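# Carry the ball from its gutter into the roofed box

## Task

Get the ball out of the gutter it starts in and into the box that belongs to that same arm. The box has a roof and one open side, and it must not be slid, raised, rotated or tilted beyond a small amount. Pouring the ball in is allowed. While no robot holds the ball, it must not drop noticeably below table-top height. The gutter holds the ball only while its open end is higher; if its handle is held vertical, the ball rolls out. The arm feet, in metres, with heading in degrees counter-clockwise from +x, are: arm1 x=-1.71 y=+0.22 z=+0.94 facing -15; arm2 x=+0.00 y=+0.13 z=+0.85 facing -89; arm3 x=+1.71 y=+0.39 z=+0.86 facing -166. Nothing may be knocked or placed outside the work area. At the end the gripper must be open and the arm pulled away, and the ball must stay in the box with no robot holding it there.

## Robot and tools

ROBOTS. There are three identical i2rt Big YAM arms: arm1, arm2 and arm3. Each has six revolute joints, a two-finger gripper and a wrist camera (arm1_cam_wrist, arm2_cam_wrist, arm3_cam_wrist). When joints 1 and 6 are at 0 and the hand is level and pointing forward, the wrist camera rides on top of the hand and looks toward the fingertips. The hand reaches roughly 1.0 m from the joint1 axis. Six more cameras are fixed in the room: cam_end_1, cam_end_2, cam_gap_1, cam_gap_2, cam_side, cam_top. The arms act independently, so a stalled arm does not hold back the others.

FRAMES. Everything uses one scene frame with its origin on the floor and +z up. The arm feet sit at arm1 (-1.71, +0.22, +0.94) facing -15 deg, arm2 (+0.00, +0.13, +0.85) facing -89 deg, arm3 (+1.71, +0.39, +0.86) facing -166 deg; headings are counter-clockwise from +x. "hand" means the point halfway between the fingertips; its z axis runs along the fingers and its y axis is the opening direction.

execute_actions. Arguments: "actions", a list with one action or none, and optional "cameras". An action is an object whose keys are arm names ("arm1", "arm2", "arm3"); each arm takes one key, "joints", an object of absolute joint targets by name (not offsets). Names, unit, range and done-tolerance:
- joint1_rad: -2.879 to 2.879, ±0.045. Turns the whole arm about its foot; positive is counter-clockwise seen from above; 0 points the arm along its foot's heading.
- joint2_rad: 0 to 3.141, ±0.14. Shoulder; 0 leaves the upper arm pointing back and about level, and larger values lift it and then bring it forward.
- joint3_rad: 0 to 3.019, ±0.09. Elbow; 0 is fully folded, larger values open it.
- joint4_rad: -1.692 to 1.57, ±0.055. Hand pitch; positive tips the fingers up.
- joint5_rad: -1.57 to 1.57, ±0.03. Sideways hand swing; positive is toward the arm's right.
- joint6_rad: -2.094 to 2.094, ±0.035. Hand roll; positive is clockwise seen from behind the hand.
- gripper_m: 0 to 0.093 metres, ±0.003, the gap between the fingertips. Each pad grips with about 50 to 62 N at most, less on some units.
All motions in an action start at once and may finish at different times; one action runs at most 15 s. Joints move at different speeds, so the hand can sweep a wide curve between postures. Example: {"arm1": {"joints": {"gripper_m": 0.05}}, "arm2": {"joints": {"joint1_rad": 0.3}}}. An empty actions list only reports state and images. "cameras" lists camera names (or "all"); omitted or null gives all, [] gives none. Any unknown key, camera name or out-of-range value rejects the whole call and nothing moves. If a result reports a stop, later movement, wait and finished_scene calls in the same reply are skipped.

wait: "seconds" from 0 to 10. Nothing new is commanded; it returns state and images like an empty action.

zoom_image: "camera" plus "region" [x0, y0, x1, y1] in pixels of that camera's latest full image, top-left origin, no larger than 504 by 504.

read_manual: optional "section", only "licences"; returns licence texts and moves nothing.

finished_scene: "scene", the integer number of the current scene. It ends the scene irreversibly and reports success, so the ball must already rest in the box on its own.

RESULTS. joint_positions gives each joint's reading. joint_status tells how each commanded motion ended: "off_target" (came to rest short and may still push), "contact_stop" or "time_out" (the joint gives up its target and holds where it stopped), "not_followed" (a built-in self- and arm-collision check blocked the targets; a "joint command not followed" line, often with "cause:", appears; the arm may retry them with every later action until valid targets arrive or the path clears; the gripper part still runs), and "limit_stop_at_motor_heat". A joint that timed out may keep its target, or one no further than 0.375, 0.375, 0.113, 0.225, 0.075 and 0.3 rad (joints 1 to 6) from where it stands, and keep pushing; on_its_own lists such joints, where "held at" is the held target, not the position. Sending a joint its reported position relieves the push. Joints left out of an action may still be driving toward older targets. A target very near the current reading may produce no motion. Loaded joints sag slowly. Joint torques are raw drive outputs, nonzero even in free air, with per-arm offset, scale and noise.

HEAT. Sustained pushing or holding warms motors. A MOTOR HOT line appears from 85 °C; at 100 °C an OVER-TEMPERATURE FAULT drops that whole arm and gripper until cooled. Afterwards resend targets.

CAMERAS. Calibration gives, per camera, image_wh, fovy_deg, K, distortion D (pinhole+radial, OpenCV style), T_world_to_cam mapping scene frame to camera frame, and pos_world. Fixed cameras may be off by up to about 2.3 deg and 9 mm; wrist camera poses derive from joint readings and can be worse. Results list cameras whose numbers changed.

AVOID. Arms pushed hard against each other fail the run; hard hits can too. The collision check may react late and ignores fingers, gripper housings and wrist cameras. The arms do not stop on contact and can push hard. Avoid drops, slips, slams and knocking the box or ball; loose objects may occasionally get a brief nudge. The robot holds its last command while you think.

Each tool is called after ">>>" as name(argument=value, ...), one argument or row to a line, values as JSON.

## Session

>>> execute_actions(
  actions=[],
)

Scene clock: 0.00 s.
Joint torques (N m, as the arm reports them, + toward a larger angle): no reading
arm1.joint_positions: joint1_rad=-0.894 joint2_rad=+0.442 joint3_rad=+1.426 joint4_rad=-1.391 joint5_rad=+0.192 joint6_rad=+0.091 gripper_m=+0.094
arm1.joint_status: not commanded
arm1.hand: x=-1.6893 y=+0.0772 z=+1.5196 quat_wxyz=(-0.432, -0.529, -0.644, +0.345) (m; scene frame)
arm2.joint_positions: joint1_rad=-0.112 joint2_rad=+0.336 joint3_rad=+1.605 joint4_rad=-1.598 joint5_rad=-0.149 joint6_rad=-0.015 gripper_m=+0.095
arm2.joint_status: not commanded
arm2.hand: x=+0.0203 y=+0.1003 z=+1.4580 quat_wxyz=(-0.433, -0.567, -0.582, +0.391) (m; scene frame)
arm3.joint_positions: joint1_rad=+0.491 joint2_rad=+0.265 joint3_rad=+1.482 joint4_rad=-1.284 joint5_rad=-0.172 joint6_rad=-0.316 gripper_m=+0.095
arm3.joint_status: not commanded
arm3.hand: x=+1.6965 y=+0.3348 z=+1.4962 quat_wxyz=(-0.203, -0.601, -0.415, +0.652) (m; scene frame)
pictures: arm1_cam_wrist, arm2_cam_wrist, arm3_cam_wrist, cam_end_1, cam_end_2, cam_gap_1, cam_gap_2, cam_side, cam_top
camera_calibration (this result's frames):
arm1_cam_wrist: T_world_to_cam=[[-0.978316, -0.207003, -0.00694274, -1.62595], [-0.174122, 0.840145, -0.513651, 0.424575], [0.11216, -0.501304, -0.857971, 1.65478], [0, 0, 0, 1]] pos_world=[-1.70237, 0.136267, 1.62655]
arm2_cam_wrist: T_world_to_cam=[[-0.998799, -0.0377099, -0.0312869, 0.0706065], [-0.0122064, 0.80988, -0.586468, 0.783261], [0.0474543, -0.585382, -0.809368, 1.36335], [0, 0, 0, 1]] pos_world=[0.0153858, 0.166393, 1.56502]
arm3_cam_wrist: T_world_to_cam=[[-0.764303, 0.575389, 0.291149, 0.672201], [0.199551, 0.640368, -0.741693, 0.562955], [-0.613205, -0.508779, -0.604255, 2.2362], [0, 0, 0, 1]] pos_world=[1.77267, 0.390455, 1.57306]
Images, in order (width x height): arm1_cam_wrist 672x504, arm2_cam_wrist 672x504, arm3_cam_wrist 672x504, cam_end_1 672x504, cam_end_2 672x504, cam_gap_1 672x504, cam_gap_2 672x504, cam_side 672x504, cam_top 672x504.

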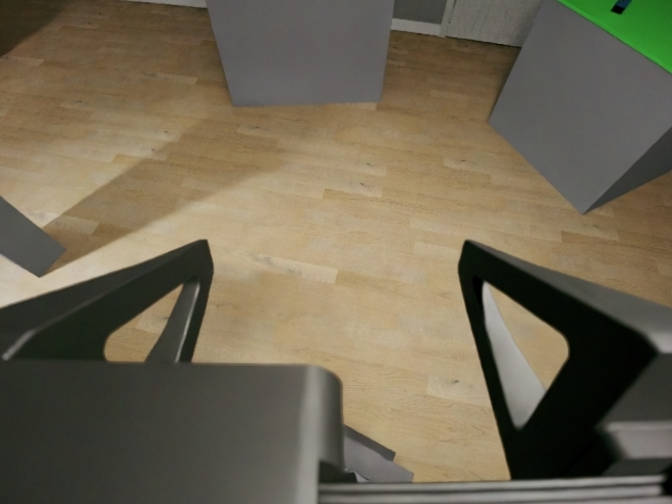

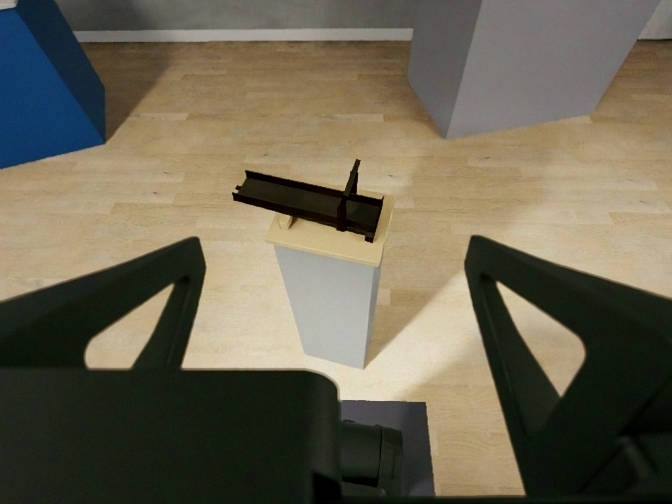

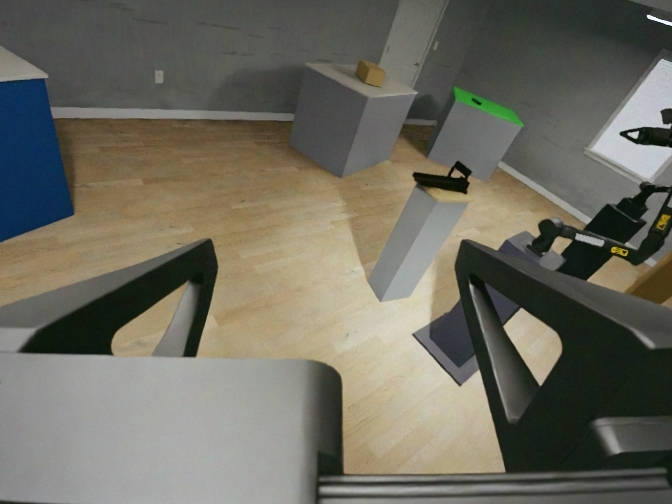

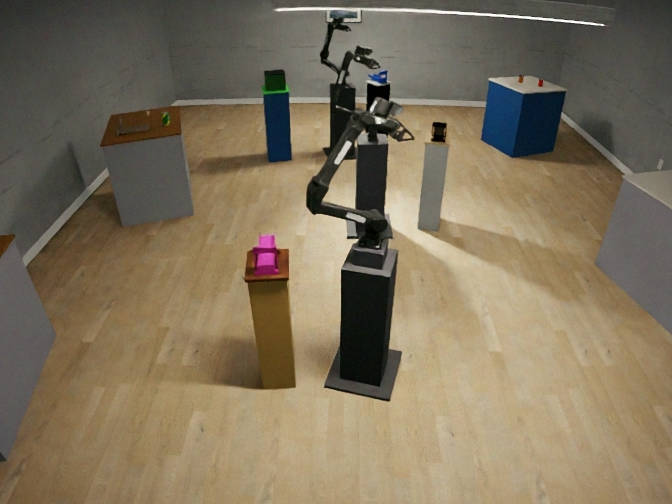

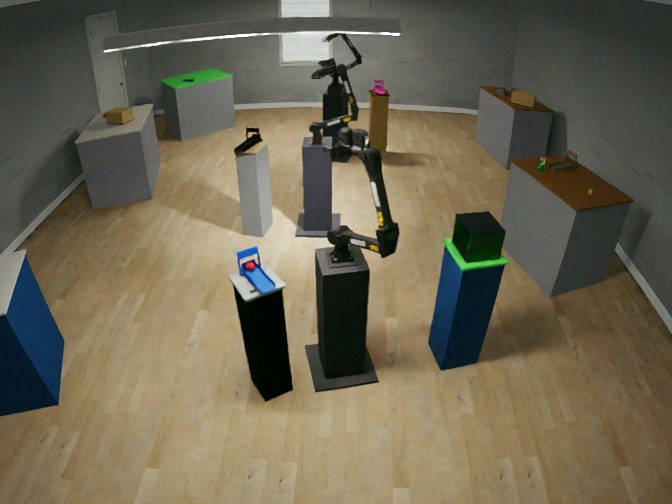

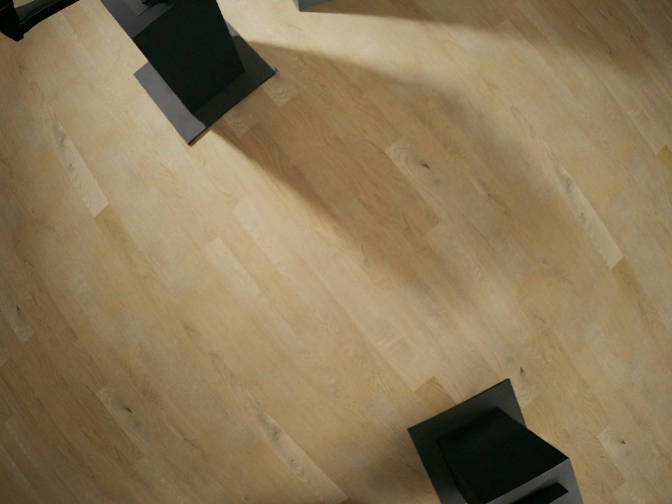

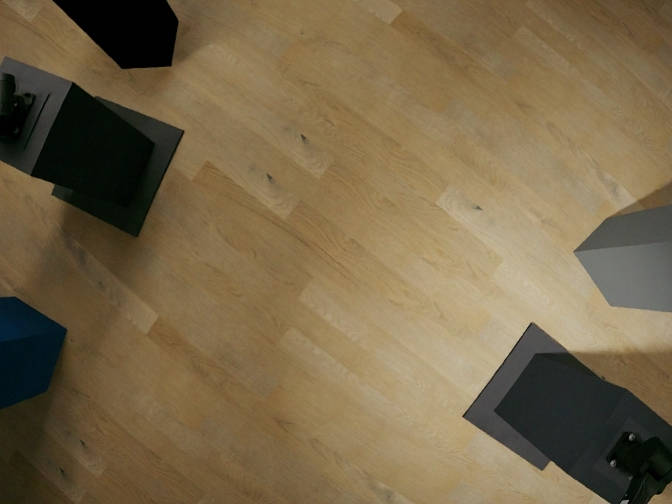

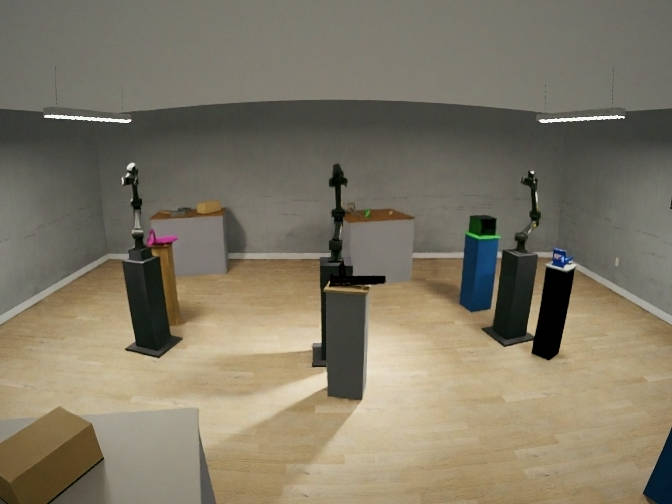

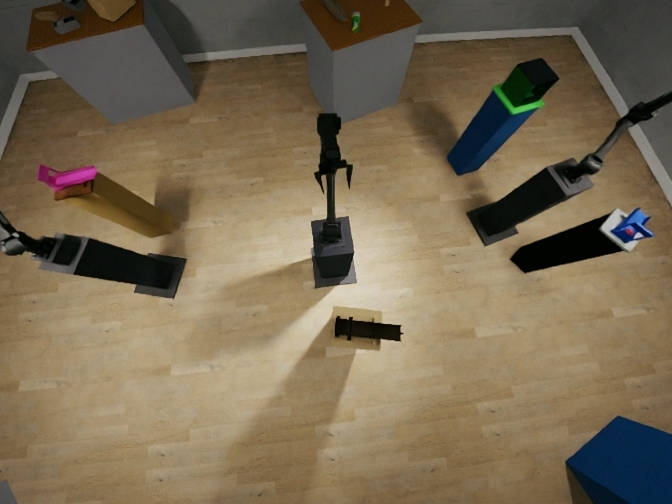

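>>> zoom_image(
  camera="cam_end_2",
  region=[210, 230, 310, 310],
)

>>> zoom_image(
  camera="cam_end_2",
  region=[430, 200, 530, 280],
)

>>> zoom_image(
  camera="cam_top",
  region=[440, 40, 672, 280],
)

>>> zoom_image(
  camera="cam_side",
  region=[450, 200, 590, 290],
)

>>> zoom_image(
  camera="cam_end_1",
  region=[250, 55, 400, 110],
)

Region (210, 230, 310, 310) of cam_end_2's 672x504 image, scaled by 5.040, with more detail than that image has; it fills the top 403 rows of this view, and the rest is white.

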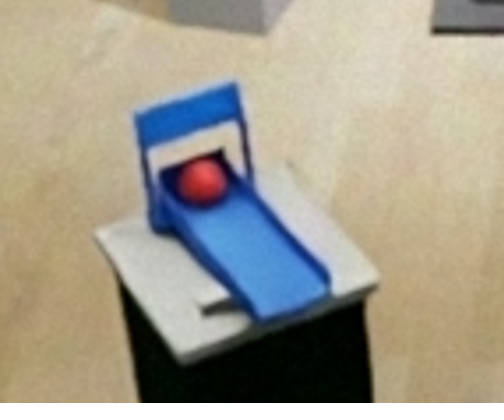

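Region (430, 200, 530, 280) of cam_end_2's 672x504 image, scaled by 5.040, with more detail than that image has; it fills the top 403 rows of this view, and the rest is white.

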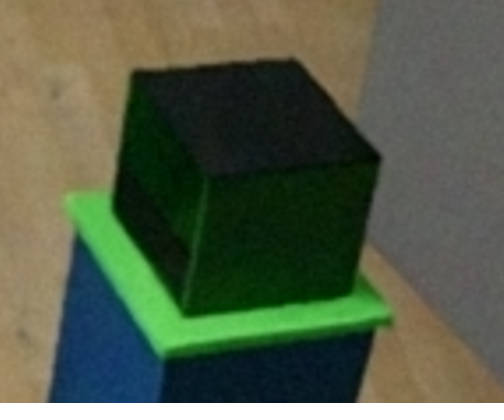

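Region (440, 40, 672, 280) of cam_top's 672x504 image, scaled by 2.100, with more detail than that image has; it fills the left 487 columns of this view, and the rest is white.

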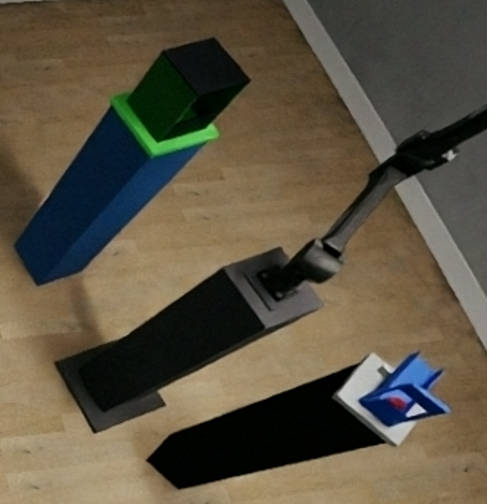

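Region (450, 200, 590, 290) of cam_side's 672x504 image, scaled by 3.600, with more detail than that image has; it fills the top 324 rows of this view, and the rest is white.

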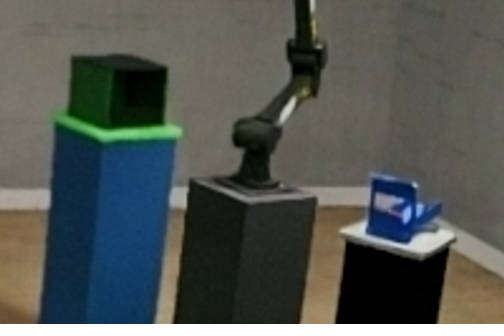

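Region (250, 55, 400, 110) of cam_end_1's 672x504 image, scaled by 3.360, with more detail than that image has; it fills the top 185 rows of this view, and the rest is white.

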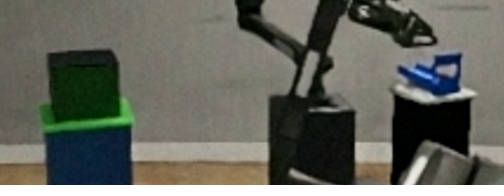

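>>> execute_actions(
  actions=[
    {"arm3": {"joints": {"joint1_rad": 1.47, "joint2_rad": 1.45, "joint3_rad": 1.6, "joint4_rad": -1.25, "joint5_rad": 0.0, "joint6_rad": 0.0, "gripper_m": 0.09}}},
  ],
  cameras=["arm3_cam_wrist", "cam_end_2"],
)

Scene clock: 37.83 s.
Joint torques (N m, as the arm reports them, + toward a larger angle): arm1=[0.53 3.58 8.06 1.94 0.13 0.05] | arm2=[ 0.67 10.49  4.38  2.53  0.02 -0.03] | arm3=[ -1.19 -14.44  11.19   1.41   0.08   0.19]
arm1.joint_positions: joint1_rad=-0.894 joint2_rad=+0.442 joint3_rad=+1.426 joint4_rad=-1.391 joint5_rad=+0.192 joint6_rad=+0.091 gripper_m=+0.094
arm1.joint_status: not commanded
arm1.hand: x=-1.6893 y=+0.0772 z=+1.5196 quat_wxyz=(-0.432, -0.529, -0.644, +0.345) (m; scene frame)
arm2.joint_positions: joint1_rad=-0.112 joint2_rad=+0.336 joint3_rad=+1.605 joint4_rad=-1.598 joint5_rad=-0.149 joint6_rad=-0.015 gripper_m=+0.095
arm2.joint_status: not commanded
arm2.hand: x=+0.0203 y=+0.1003 z=+1.4580 quat_wxyz=(-0.433, -0.567, -0.582, +0.391) (m; scene frame)
arm3.joint_positions: joint1_rad=+1.480 joint2_rad=+1.459 joint3_rad=+1.581 joint4_rad=-1.252 joint5_rad=+0.000 joint6_rad=-0.012 gripper_m=+0.090
arm3.joint_status: all done
arm3.hand: x=+1.7937 y=-0.1363 z=+1.1982 quat_wxyz=(-0.166, -0.632, -0.744, +0.143) (m; scene frame)
pictures: arm3_cam_wrist, cam_end_2
camera_calibration (this result's frames):
arm3_cam_wrist: T_world_to_cam=[[-0.987894, -0.155117, 0.00183895, 1.75248], [-0.152503, 0.973281, 0.171658, 0.206692], [-0.0284169, 0.169299, -0.985155, 1.37595], [0, 0, 0, 1]] pos_world=[1.80189, -0.162276, 1.31682]
Images, in order (width x height): arm3_cam_wrist 672x504, cam_end_2 672x504.

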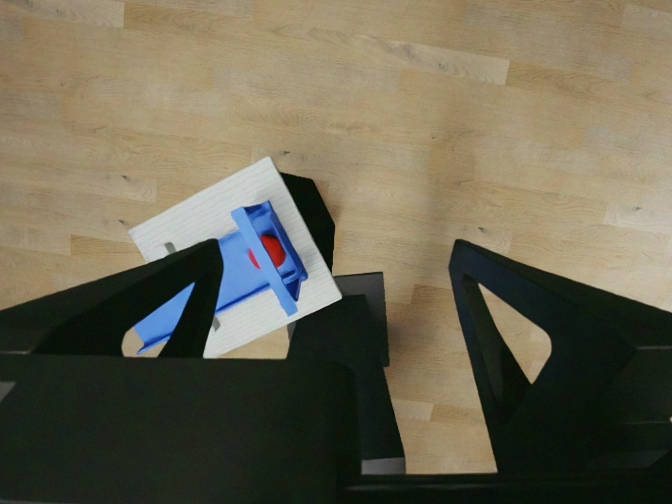

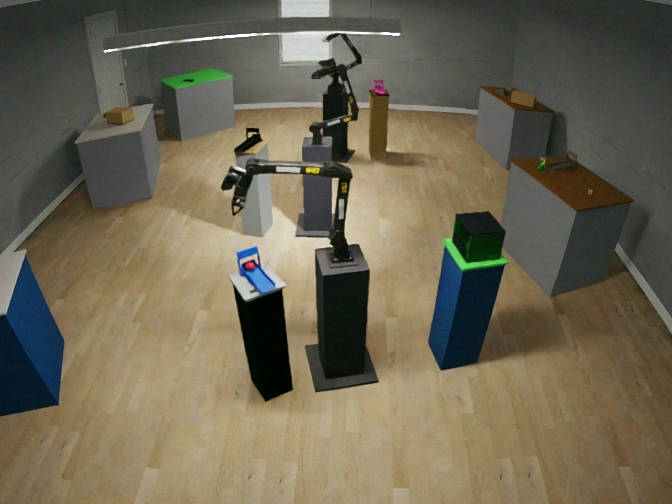

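>>> zoom_image(
  camera="arm3_cam_wrist",
  region=[120, 150, 360, 360],
)

Region (120, 150, 360, 360) of arm3_cam_wrist's 672x504 image, scaled by 2.100, with more detail than that image has; it fills the top 441 rows of this view, and the rest is white.

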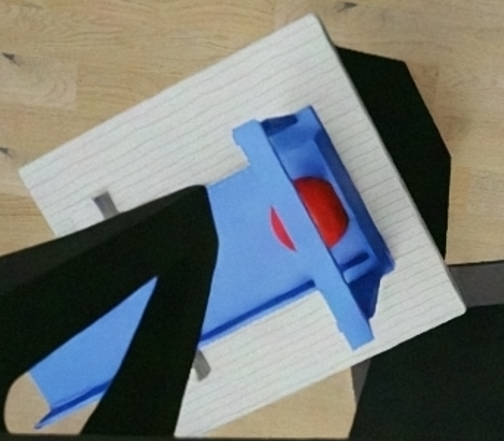

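>>> execute_actions(
  actions=[
    {"arm3": {"joints": {"joint1_rad": 1.555, "joint2_rad": 1.712, "joint3_rad": 1.558, "joint4_rad": -1.544, "joint5_rad": -0.272, "joint6_rad": -0.44, "gripper_m": 0.09}}},
  ],
  cameras=["arm3_cam_wrist", "cam_end_2", "cam_side"],
)

Scene clock: 66.93 s.
Joint torques (N m, as the arm reports them, + toward a larger angle): arm1=[0.57 3.6  8.06 1.96 0.13 0.05] | arm2=[ 0.71 10.57  4.34  2.52  0.04 -0.04] | arm3=[ -1.24 -17.05   9.81   0.06  -0.31  -0.09]
arm1.joint_positions: joint1_rad=-0.894 joint2_rad=+0.442 joint3_rad=+1.426 joint4_rad=-1.391 joint5_rad=+0.192 joint6_rad=+0.091 gripper_m=+0.094
arm1.joint_status: not commanded
arm1.hand: x=-1.6893 y=+0.0772 z=+1.5196 quat_wxyz=(-0.432, -0.529, -0.644, +0.345) (m; scene frame)
arm2.joint_positions: joint1_rad=-0.112 joint2_rad=+0.336 joint3_rad=+1.605 joint4_rad=-1.598 joint5_rad=-0.149 joint6_rad=-0.015 gripper_m=+0.095
arm2.joint_status: not commanded
arm2.hand: x=+0.0203 y=+0.1003 z=+1.4580 quat_wxyz=(-0.433, -0.567, -0.582, +0.391) (m; scene frame)
arm3.joint_positions: joint1_rad=+1.561 joint2_rad=+1.713 joint3_rad=+1.542 joint4_rad=-1.536 joint5_rad=-0.269 joint6_rad=-0.428 gripper_m=+0.090
arm3.joint_status: all done
arm3.hand: x=+1.8707 y=-0.0744 z=+1.0529 quat_wxyz=(-0.062, -0.443, -0.884, -0.137) (m; scene frame)
pictures: arm3_cam_wrist, cam_end_2, cam_side
camera_calibration (this result's frames):
arm3_cam_wrist: T_world_to_cam=[[-0.769281, -0.566216, -0.295984, 1.71247], [-0.619542, 0.547883, 0.562131, 0.613979], [-0.156123, 0.615812, -0.77227, 1.27248], [0, 0, 0, 1]] pos_world=[1.89642, -0.150367, 1.14443]
Images, in order (width x height): arm3_cam_wrist 672x504, cam_end_2 672x504, cam_side 672x504.

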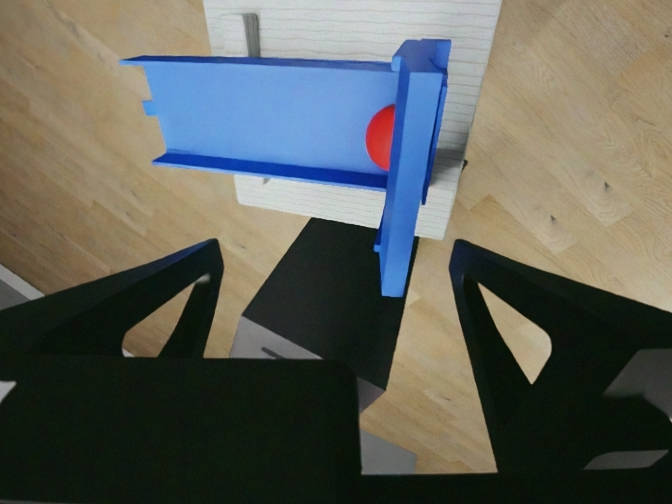

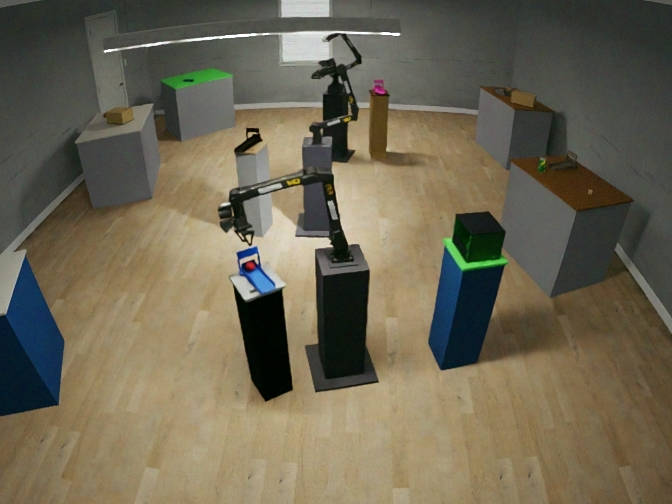

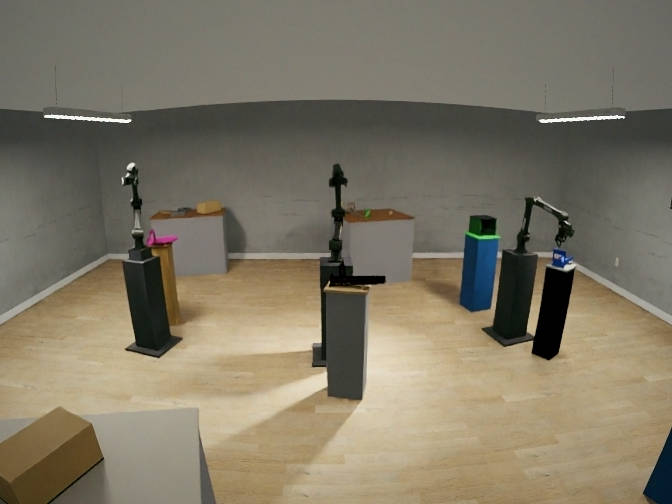

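>>> execute_actions(
  actions=[
    {"arm3": {"joints": {"joint1_rad": 1.54, "joint2_rad": 1.782, "joint3_rad": 1.385, "joint4_rad": -1.30, "joint5_rad": -0.272, "joint6_rad": -0.44, "gripper_m": 0.09}}},
  ],
  cameras=["arm3_cam_wrist", "cam_end_2"],
)

Scene clock: 80.53 s.
Joint torques (N m, as the arm reports them, + toward a larger angle): arm1=[0.57 3.59 8.08 1.93 0.12 0.06] | arm2=[ 0.69 10.24  4.45  2.52  0.02 -0.03] | arm3=[ -1.08 -17.88   8.6    0.71  -0.26  -0.09]
arm1.joint_positions: joint1_rad=-0.894 joint2_rad=+0.442 joint3_rad=+1.426 joint4_rad=-1.391 joint5_rad=+0.192 joint6_rad=+0.091 gripper_m=+0.094
arm1.joint_status: not commanded
arm1.hand: x=-1.6893 y=+0.0772 z=+1.5196 quat_wxyz=(-0.432, -0.529, -0.644, +0.345) (m; scene frame)
arm2.joint_positions: joint1_rad=-0.112 joint2_rad=+0.336 joint3_rad=+1.605 joint4_rad=-1.598 joint5_rad=-0.149 joint6_rad=-0.015 gripper_m=+0.095
arm2.joint_status: not commanded
arm2.hand: x=+0.0203 y=+0.1003 z=+1.4580 quat_wxyz=(-0.433, -0.567, -0.582, +0.391) (m; scene frame)
arm3.joint_positions: joint1_rad=+1.548 joint2_rad=+1.792 joint3_rad=+1.377 joint4_rad=-1.309 joint5_rad=-0.270 joint6_rad=-0.429 gripper_m=+0.090
arm3.joint_status: all done
arm3.hand: x=+1.8643 y=-0.0738 z=+0.9537 quat_wxyz=(-0.058, -0.449, -0.880, -0.143) (m; scene frame)
pictures: arm3_cam_wrist, cam_end_2
camera_calibration (this result's frames):
arm3_cam_wrist: T_world_to_cam=[[-0.777155, -0.55163, -0.302878, 1.70085], [-0.610904, 0.545754, 0.573541, 0.638425], [-0.151085, 0.630759, -0.761128, 1.17559], [0, 0, 0, 1]] pos_world=[1.88946, -0.1517, 1.04376]
Images, in order (width x height): arm3_cam_wrist 672x504, cam_end_2 672x504.

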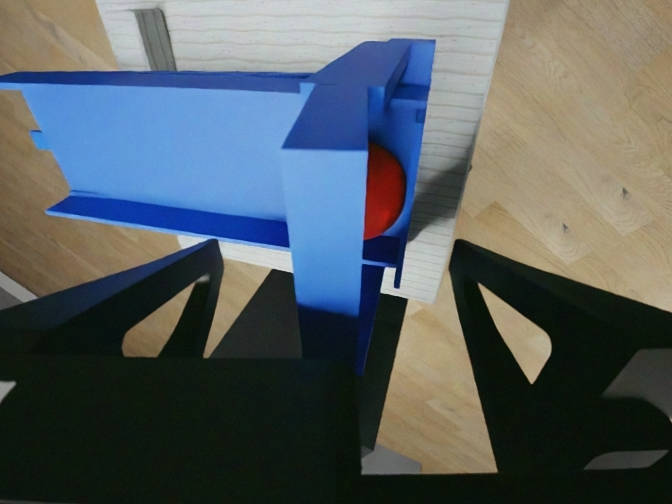

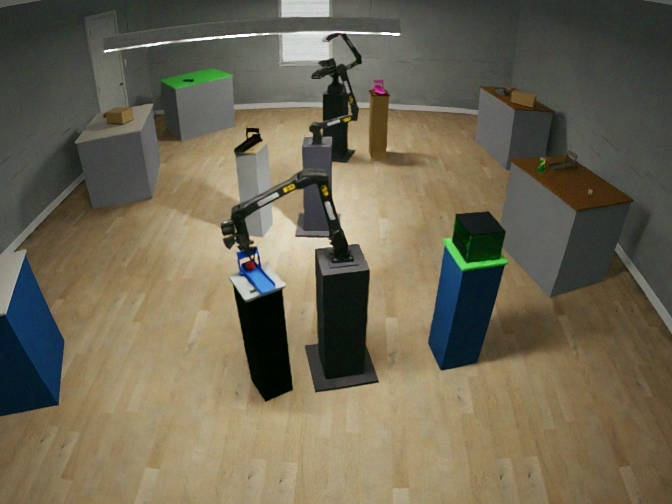

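>>> execute_actions(
  actions=[],
  cameras=["arm3_cam_wrist", "cam_end_2", "cam_top"],
)

Scene clock: 94.87 s.
Joint torques (N m, as the arm reports them, + toward a larger angle): arm1=[0.58 3.65 8.05 1.92 0.13 0.06] | arm2=[ 0.52 10.13  4.29  2.5   0.03 -0.02] | arm3=[ -0.83 -18.23   8.59   0.57  -0.27  -0.1 ]
arm1.joint_positions: joint1_rad=-0.894 joint2_rad=+0.442 joint3_rad=+1.426 joint4_rad=-1.391 joint5_rad=+0.192 joint6_rad=+0.091 gripper_m=+0.094
arm1.joint_status: not commanded
arm1.hand: x=-1.6893 y=+0.0772 z=+1.5196 quat_wxyz=(-0.432, -0.529, -0.644, +0.345) (m; scene frame)
arm2.joint_positions: joint1_rad=-0.112 joint2_rad=+0.336 joint3_rad=+1.605 joint4_rad=-1.598 joint5_rad=-0.149 joint6_rad=-0.015 gripper_m=+0.095
arm2.joint_status: not commanded
arm2.hand: x=+0.0203 y=+0.1003 z=+1.4580 quat_wxyz=(-0.433, -0.567, -0.582, +0.391) (m; scene frame)
arm3.joint_positions: joint1_rad=+1.548 joint2_rad=+1.792 joint3_rad=+1.377 joint4_rad=-1.309 joint5_rad=-0.270 joint6_rad=-0.429 gripper_m=+0.090
arm3.joint_status: all done
arm3.hand: x=+1.8643 y=-0.0738 z=+0.9537 quat_wxyz=(-0.058, -0.449, -0.880, -0.143) (m; scene frame)
pictures: arm3_cam_wrist, cam_end_2, cam_top
camera_calibration (this result's frames):
arm3_cam_wrist: T_world_to_cam=[[-0.777155, -0.55163, -0.302878, 1.70085], [-0.610904, 0.545754, 0.573541, 0.638425], [-0.151085, 0.630759, -0.761128, 1.17559], [0, 0, 0, 1]] pos_world=[1.88946, -0.1517, 1.04376]
Images, in order (width x height): arm3_cam_wrist 672x504, cam_end_2 672x504, cam_top 672x504.

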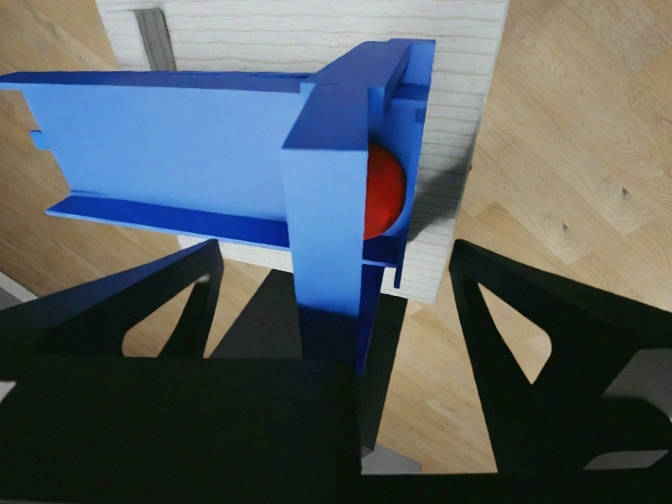

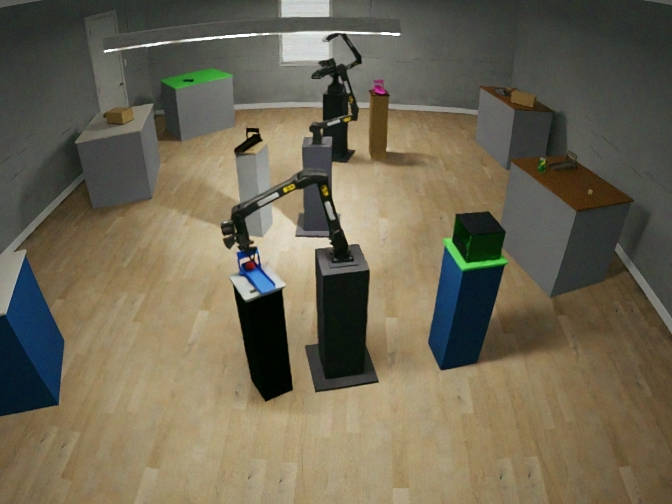

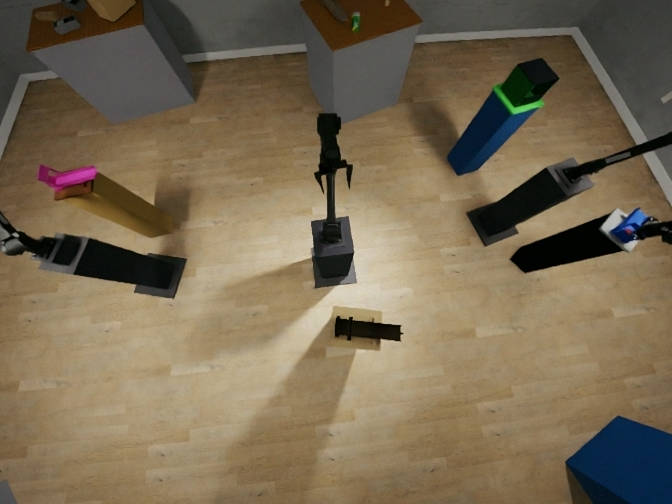

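>>> execute_actions(
  actions=[
    {"arm3": {"joints": {"gripper_m": 0.0}}},
  ],
  cameras=["arm3_cam_wrist", "cam_end_2"],
)

Scene clock: 98.10 s.
Joint torques (N m, as the arm reports them, + toward a larger angle): arm1=[0.61 3.55 8.06 1.91 0.13 0.05] | arm2=[ 0.85 10.25  4.38  2.51  0.03 -0.07] | arm3=[ -0.48 -18.04   8.63   0.53  -0.31  -0.06]
arm1.joint_positions: joint1_rad=-0.894 joint2_rad=+0.442 joint3_rad=+1.426 joint4_rad=-1.391 joint5_rad=+0.192 joint6_rad=+0.091 gripper_m=+0.094
arm1.joint_status: not commanded
arm1.hand: x=-1.6893 y=+0.0772 z=+1.5196 quat_wxyz=(-0.432, -0.529, -0.644, +0.345) (m; scene frame)
arm2.joint_positions: joint1_rad=-0.112 joint2_rad=+0.336 joint3_rad=+1.605 joint4_rad=-1.598 joint5_rad=-0.149 joint6_rad=-0.015 gripper_m=+0.095
arm2.joint_status: not commanded
arm2.hand: x=+0.0203 y=+0.1003 z=+1.4580 quat_wxyz=(-0.433, -0.567, -0.582, +0.391) (m; scene frame)
arm3.joint_positions: joint1_rad=+1.547 joint2_rad=+1.791 joint3_rad=+1.377 joint4_rad=-1.306 joint5_rad=-0.269 joint6_rad=-0.430 gripper_m=+0.011
arm3.joint_status: gripper_m off_target (ended at +0.011, target +0.000)
arm3.hand: x=+1.8640 y=-0.0746 z=+0.9539 quat_wxyz=(-0.059, -0.448, -0.881, -0.142) (m; scene frame)
pictures: arm3_cam_wrist, cam_end_2
camera_calibration (this result's frames):
arm3_cam_wrist: T_world_to_cam=[[-0.776619, -0.553417, -0.300987, 1.69729], [-0.61152, 0.547478, 0.571236, 0.641996], [-0.151348, 0.627692, -0.763608, 1.17883], [0, 0, 0, 1]] pos_world=[1.88915, -0.152112, 1.04429]
Images, in order (width x height): arm3_cam_wrist 672x504, cam_end_2 672x504.

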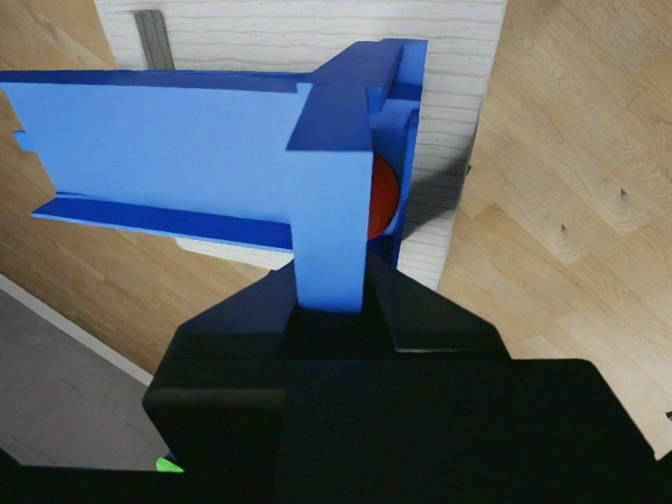

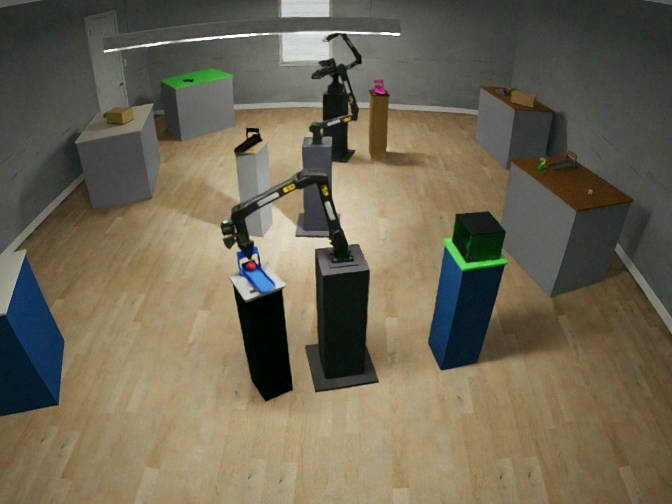

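>>> execute_actions(
  actions=[
    {"arm3": {"joints": {"joint2_rad": 1.712, "joint3_rad": 1.59, "joint4_rad": -1.59, "joint5_rad": -0.45}}},
  ],
  cameras=["arm3_cam_wrist", "cam_end_2"],
)

Scene clock: 117.93 s.
Joint torques (N m, as the arm reports them, + toward a larger angle): arm1=[0.54 3.59 8.07 1.94 0.13 0.06] | arm2=[ 0.63 10.01  4.37  2.4   0.04 -0.06] | arm3=[ -0.81 -16.46  11.77  -0.22  -0.59  -0.09]
arm1.joint_positions: joint1_rad=-0.894 joint2_rad=+0.442 joint3_rad=+1.426 joint4_rad=-1.391 joint5_rad=+0.192 joint6_rad=+0.091 gripper_m=+0.094
arm1.joint_status: not commanded
arm1.hand: x=-1.6893 y=+0.0772 z=+1.5196 quat_wxyz=(-0.432, -0.529, -0.644, +0.345) (m; scene frame)
arm2.joint_positions: joint1_rad=-0.112 joint2_rad=+0.336 joint3_rad=+1.605 joint4_rad=-1.598 joint5_rad=-0.149 joint6_rad=-0.015 gripper_m=+0.095
arm2.joint_status: not commanded
arm2.hand: x=+0.0203 y=+0.1003 z=+1.4580 quat_wxyz=(-0.433, -0.567, -0.582, +0.391) (m; scene frame)
arm3.joint_positions: joint1_rad=+1.547 joint2_rad=+1.711 joint3_rad=+1.551 joint4_rad=-1.579 joint5_rad=-0.444 joint6_rad=-0.430 gripper_m=+0.011
arm3.joint_status: all done
arm3.hand: x=+1.8904 y=-0.0642 z=+1.0688 quat_wxyz=(-0.120, -0.449, -0.862, -0.202) (m; scene frame)
pictures: arm3_cam_wrist, cam_end_2
camera_calibration (this result's frames):
arm3_cam_wrist: T_world_to_cam=[[-0.728754, -0.511282, -0.45553, 1.83554], [-0.684717, 0.535366, 0.494516, 0.806384], [-0.00896155, 0.67229, -0.740234, 0.97279], [0, 0, 0, 1]] pos_world=[1.89852, -0.147229, 1.15747]
Images, in order (width x height): arm3_cam_wrist 672x504, cam_end_2 672x504.

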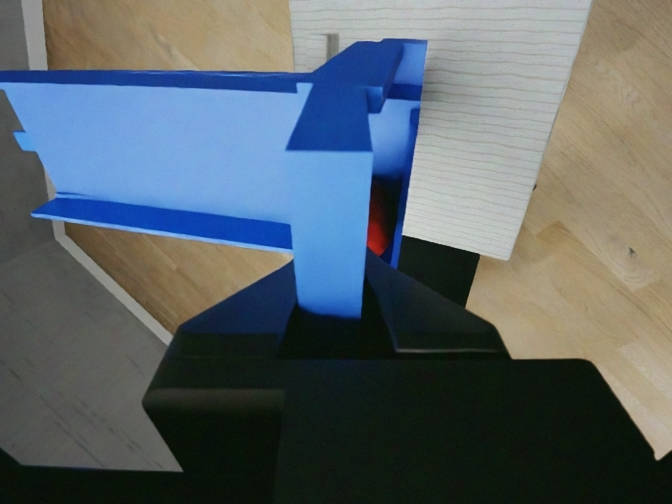

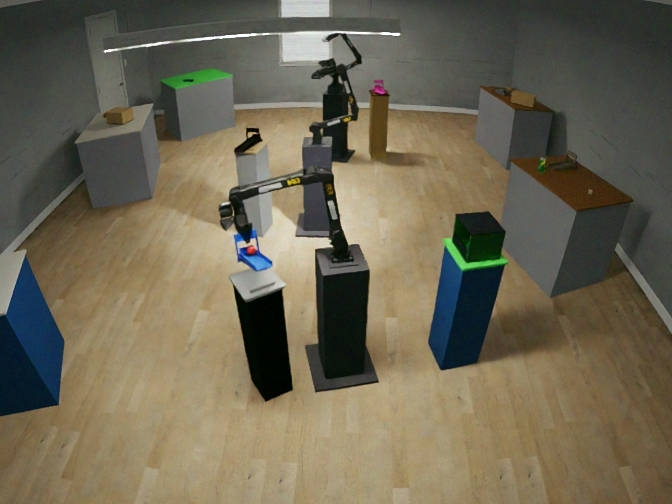

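>>> execute_actions(
  actions=[
    {"arm3": {"joints": {"joint4_rad": -1.29, "joint6_rad": 0.1}}},
  ],
  cameras=["arm3_cam_wrist", "cam_end_2"],
)

>>> execute_actions(
  actions=[
    {"arm3": {"joints": {"joint4_rad": -0.9}}},
  ],
  cameras=["arm3_cam_wrist", "cam_end_2"],
)

Scene clock: 128.07 s.
Joint torques (N m, as the arm reports them, + toward a larger angle): arm1=[0.61 3.57 8.05 1.94 0.13 0.06] | arm2=[ 0.58 10.16  4.35  2.53 -0.01 -0.04] | arm3=[ -0.75 -16.97  12.33   1.19  -0.54   0.16]
arm1.joint_positions: joint1_rad=-0.894 joint2_rad=+0.442 joint3_rad=+1.426 joint4_rad=-1.391 joint5_rad=+0.192 joint6_rad=+0.091 gripper_m=+0.094
arm1.joint_status: not commanded
arm1.hand: x=-1.6893 y=+0.0772 z=+1.5196 quat_wxyz=(-0.432, -0.529, -0.644, +0.345) (m; scene frame)
arm2.joint_positions: joint1_rad=-0.112 joint2_rad=+0.336 joint3_rad=+1.605 joint4_rad=-1.598 joint5_rad=-0.149 joint6_rad=-0.015 gripper_m=+0.095
arm2.joint_status: not commanded
arm2.hand: x=+0.0203 y=+0.1003 z=+1.4580 quat_wxyz=(-0.433, -0.567, -0.582, +0.391) (m; scene frame)
arm3.joint_positions: joint1_rad=+1.547 joint2_rad=+1.711 joint3_rad=+1.551 joint4_rad=-1.302 joint5_rad=-0.444 joint6_rad=+0.088 gripper_m=+0.011
arm3.joint_status: all done
arm3.hand: x=+1.9041 y=-0.1260 z=+1.0669 quat_wxyz=(-0.174, -0.633, -0.740, -0.147) (m; scene frame)
pictures: arm3_cam_wrist, cam_end_2
camera_calibration (this result's frames):
arm3_cam_wrist: T_world_to_cam=[[-0.88729, -0.149166, -0.436423, 2.14021], [-0.36324, 0.809108, 0.461954, 0.306863], [0.284205, 0.568414, -0.772097, 0.475702], [0, 0, 0, 1]] pos_world=[1.87526, -0.199433, 1.15957]
Images, in order (width x height): arm3_cam_wrist 672x504, cam_end_2 672x504.

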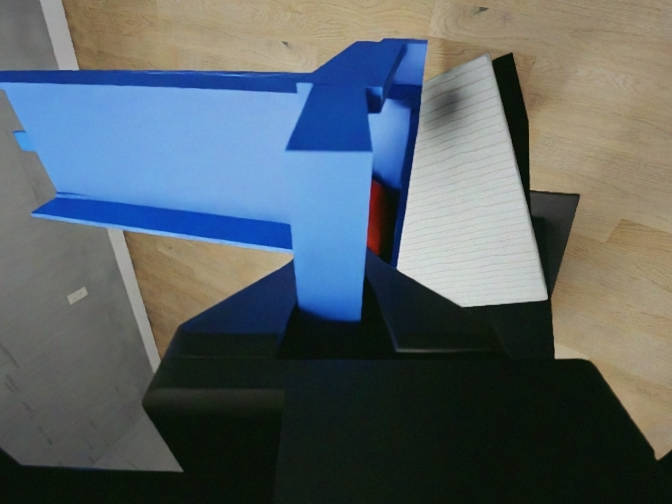

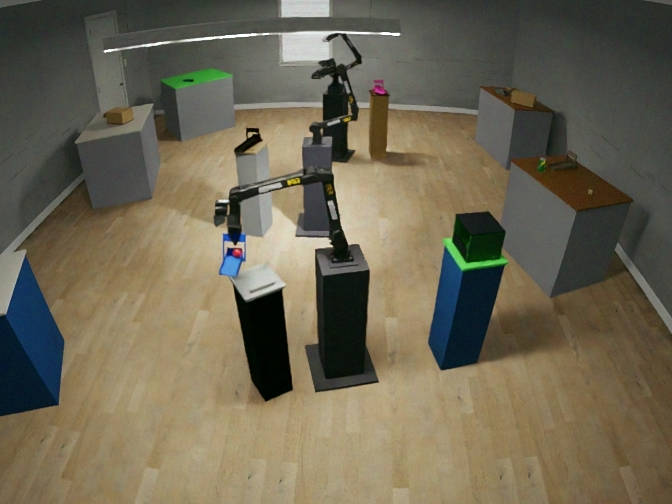

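Scene clock: 129.17 s.
Joint torques (N m, as the arm reports them, + toward a larger angle): arm1=[0.59 3.62 8.06 1.94 0.13 0.06] | arm2=[ 0.41 10.51  4.39  2.51  0.01 -0.04] | arm3=[ -0.81 -18.23  12.9    2.23  -0.5    0.16]
arm1.joint_positions: joint1_rad=-0.894 joint2_rad=+0.442 joint3_rad=+1.426 joint4_rad=-1.391 joint5_rad=+0.192 joint6_rad=+0.091 gripper_m=+0.094
arm1.joint_status: not commanded
arm1.hand: x=-1.6893 y=+0.0772 z=+1.5196 quat_wxyz=(-0.432, -0.529, -0.644, +0.345) (m; scene frame)
arm2.joint_positions: joint1_rad=-0.112 joint2_rad=+0.336 joint3_rad=+1.605 joint4_rad=-1.598 joint5_rad=-0.149 joint6_rad=-0.015 gripper_m=+0.095
arm2.joint_status: not commanded
arm2.hand: x=+0.0203 y=+0.1003 z=+1.4580 quat_wxyz=(-0.433, -0.567, -0.582, +0.391) (m; scene frame)
arm3.joint_positions: joint1_rad=+1.547 joint2_rad=+1.712 joint3_rad=+1.551 joint4_rad=-0.921 joint5_rad=-0.444 joint6_rad=+0.089 gripper_m=+0.011
arm3.joint_status: all done
arm3.hand: x=+1.9221 y=-0.2071 z=+1.0919 quat_wxyz=(-0.318, -0.584, -0.746, -0.034) (m; scene frame)
pictures: arm3_cam_wrist, cam_end_2
camera_calibration (this result's frames):
arm3_cam_wrist: T_world_to_cam=[[-0.851652, -0.309327, -0.423089, 2.03871], [-0.38585, 0.916368, 0.106721, 0.82112], [0.354694, 0.254138, -0.899781, 0.474805], [0, 0, 0, 1]] pos_world=[1.88469, -0.242484, 1.20215]
Images, in order (width x height): arm3_cam_wrist 672x504, cam_end_2 672x504.

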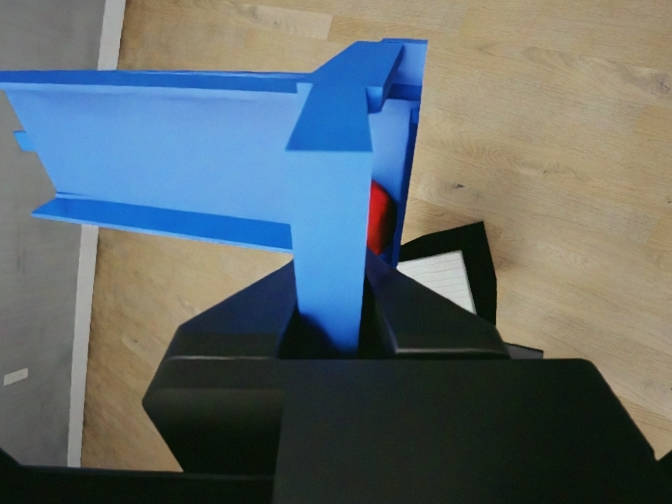

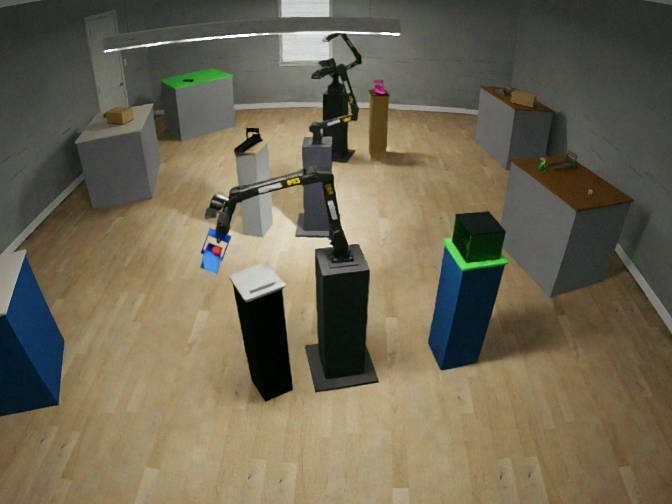

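>>> execute_actions(
  actions=[
    {"arm3": {"joints": {"joint6_rad": 0.85}}},
  ],
  cameras=["arm3_cam_wrist", "cam_end_2"],
)

>>> execute_actions(
  actions=[
    {"arm3": {"joints": {"joint6_rad": 1.6}}},
  ],
  cameras=["arm3_cam_wrist", "cam_end_2"],
)

Scene clock: 135.97 s.
Joint torques (N m, as the arm reports them, + toward a larger angle): arm1=[0.52 3.54 8.05 1.93 0.13 0.05] | arm2=[ 0.89 10.18  4.41  2.53  0.02 -0.04] | arm3=[ -1.17 -18.23  12.81   2.16  -0.45   0.17]
arm1.joint_positions: joint1_rad=-0.894 joint2_rad=+0.442 joint3_rad=+1.426 joint4_rad=-1.391 joint5_rad=+0.192 joint6_rad=+0.091 gripper_m=+0.094
arm1.joint_status: not commanded
arm1.hand: x=-1.6893 y=+0.0772 z=+1.5196 quat_wxyz=(-0.432, -0.529, -0.644, +0.345) (m; scene frame)
arm2.joint_positions: joint1_rad=-0.112 joint2_rad=+0.336 joint3_rad=+1.605 joint4_rad=-1.598 joint5_rad=-0.149 joint6_rad=-0.015 gripper_m=+0.095
arm2.joint_status: not commanded
arm2.hand: x=+0.0203 y=+0.1003 z=+1.4580 quat_wxyz=(-0.433, -0.567, -0.582, +0.391) (m; scene frame)
arm3.joint_positions: joint1_rad=+1.547 joint2_rad=+1.712 joint3_rad=+1.551 joint4_rad=-0.921 joint5_rad=-0.444 joint6_rad=+0.839 gripper_m=+0.011
arm3.joint_status: all done
arm3.hand: x=+1.9221 y=-0.2071 z=+1.0919 quat_wxyz=(-0.283, -0.817, -0.480, -0.148) (m; scene frame)
pictures: arm3_cam_wrist, cam_end_2
camera_calibration (this result's frames):
arm3_cam_wrist: T_world_to_cam=[[-0.698757, 0.383504, -0.603873, 2.08574], [0.111804, 0.892327, 0.437324, -0.501382], [0.706568, 0.238068, -0.666397, -0.45969], [0, 0, 0, 1]] pos_world=[1.83829, -0.243058, 1.17245]
Images, in order (width x height): arm3_cam_wrist 672x504, cam_end_2 672x504.

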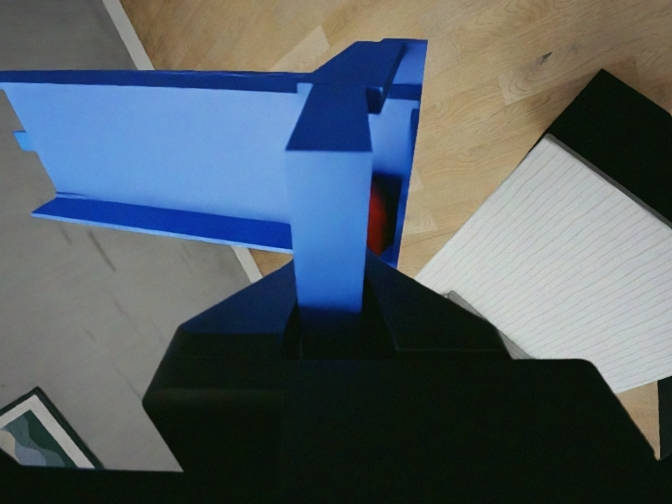

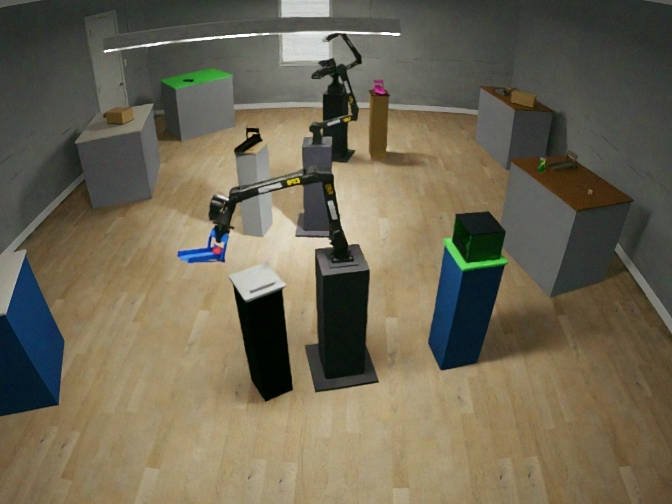

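Scene clock: 137.67 s.
Joint torques (N m, as the arm reports them, + toward a larger angle): arm1=[0.55 3.55 8.07 1.94 0.12 0.06] | arm2=[ 0.54 10.35  4.45  2.42  0.03 -0.06] | arm3=[ -0.92 -17.83  12.78   2.01  -0.39   0.14]
arm1.joint_positions: joint1_rad=-0.894 joint2_rad=+0.442 joint3_rad=+1.426 joint4_rad=-1.391 joint5_rad=+0.192 joint6_rad=+0.091 gripper_m=+0.094
arm1.joint_status: not commanded
arm1.hand: x=-1.6893 y=+0.0772 z=+1.5196 quat_wxyz=(-0.432, -0.529, -0.644, +0.345) (m; scene frame)
arm2.joint_positions: joint1_rad=-0.112 joint2_rad=+0.336 joint3_rad=+1.605 joint4_rad=-1.598 joint5_rad=-0.149 joint6_rad=-0.015 gripper_m=+0.095
arm2.joint_status: not commanded
arm2.hand: x=+0.0203 y=+0.1003 z=+1.4580 quat_wxyz=(-0.433, -0.567, -0.582, +0.391) (m; scene frame)
arm3.joint_positions: joint1_rad=+1.547 joint2_rad=+1.713 joint3_rad=+1.551 joint4_rad=-0.921 joint5_rad=-0.445 joint6_rad=+1.590 gripper_m=+0.011
arm3.joint_status: all done
arm3.hand: x=+1.9222 y=-0.2072 z=+1.0917 quat_wxyz=(-0.209, -0.936, -0.147, -0.241) (m; scene frame)
pictures: arm3_cam_wrist, cam_end_2
camera_calibration (this result's frames):
arm3_cam_wrist: T_world_to_cam=[[-0.170012, 0.871819, -0.459378, 1.01275], [0.390716, 0.487593, 0.780765, -1.49617], [0.904675, -0.046747, -0.42353, -1.1648], [0, 0, 0, 1]] pos_world=[1.81052, -0.207857, 1.14007]
Images, in order (width x height): arm3_cam_wrist 672x504, cam_end_2 672x504.

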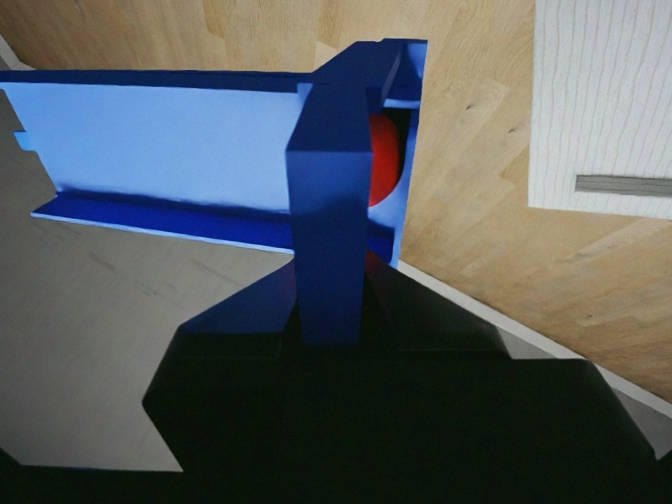

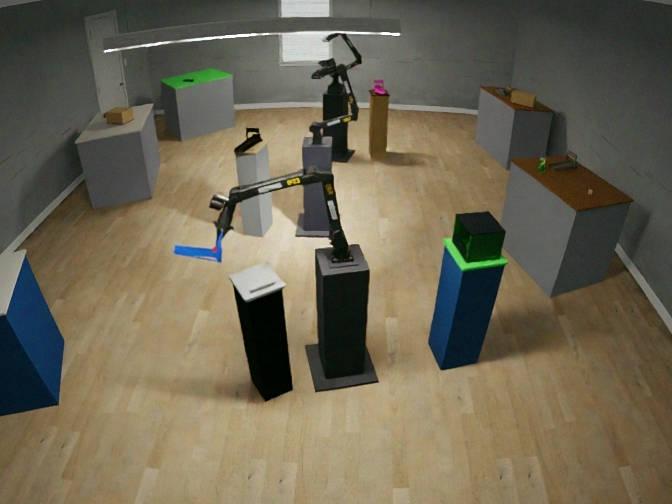

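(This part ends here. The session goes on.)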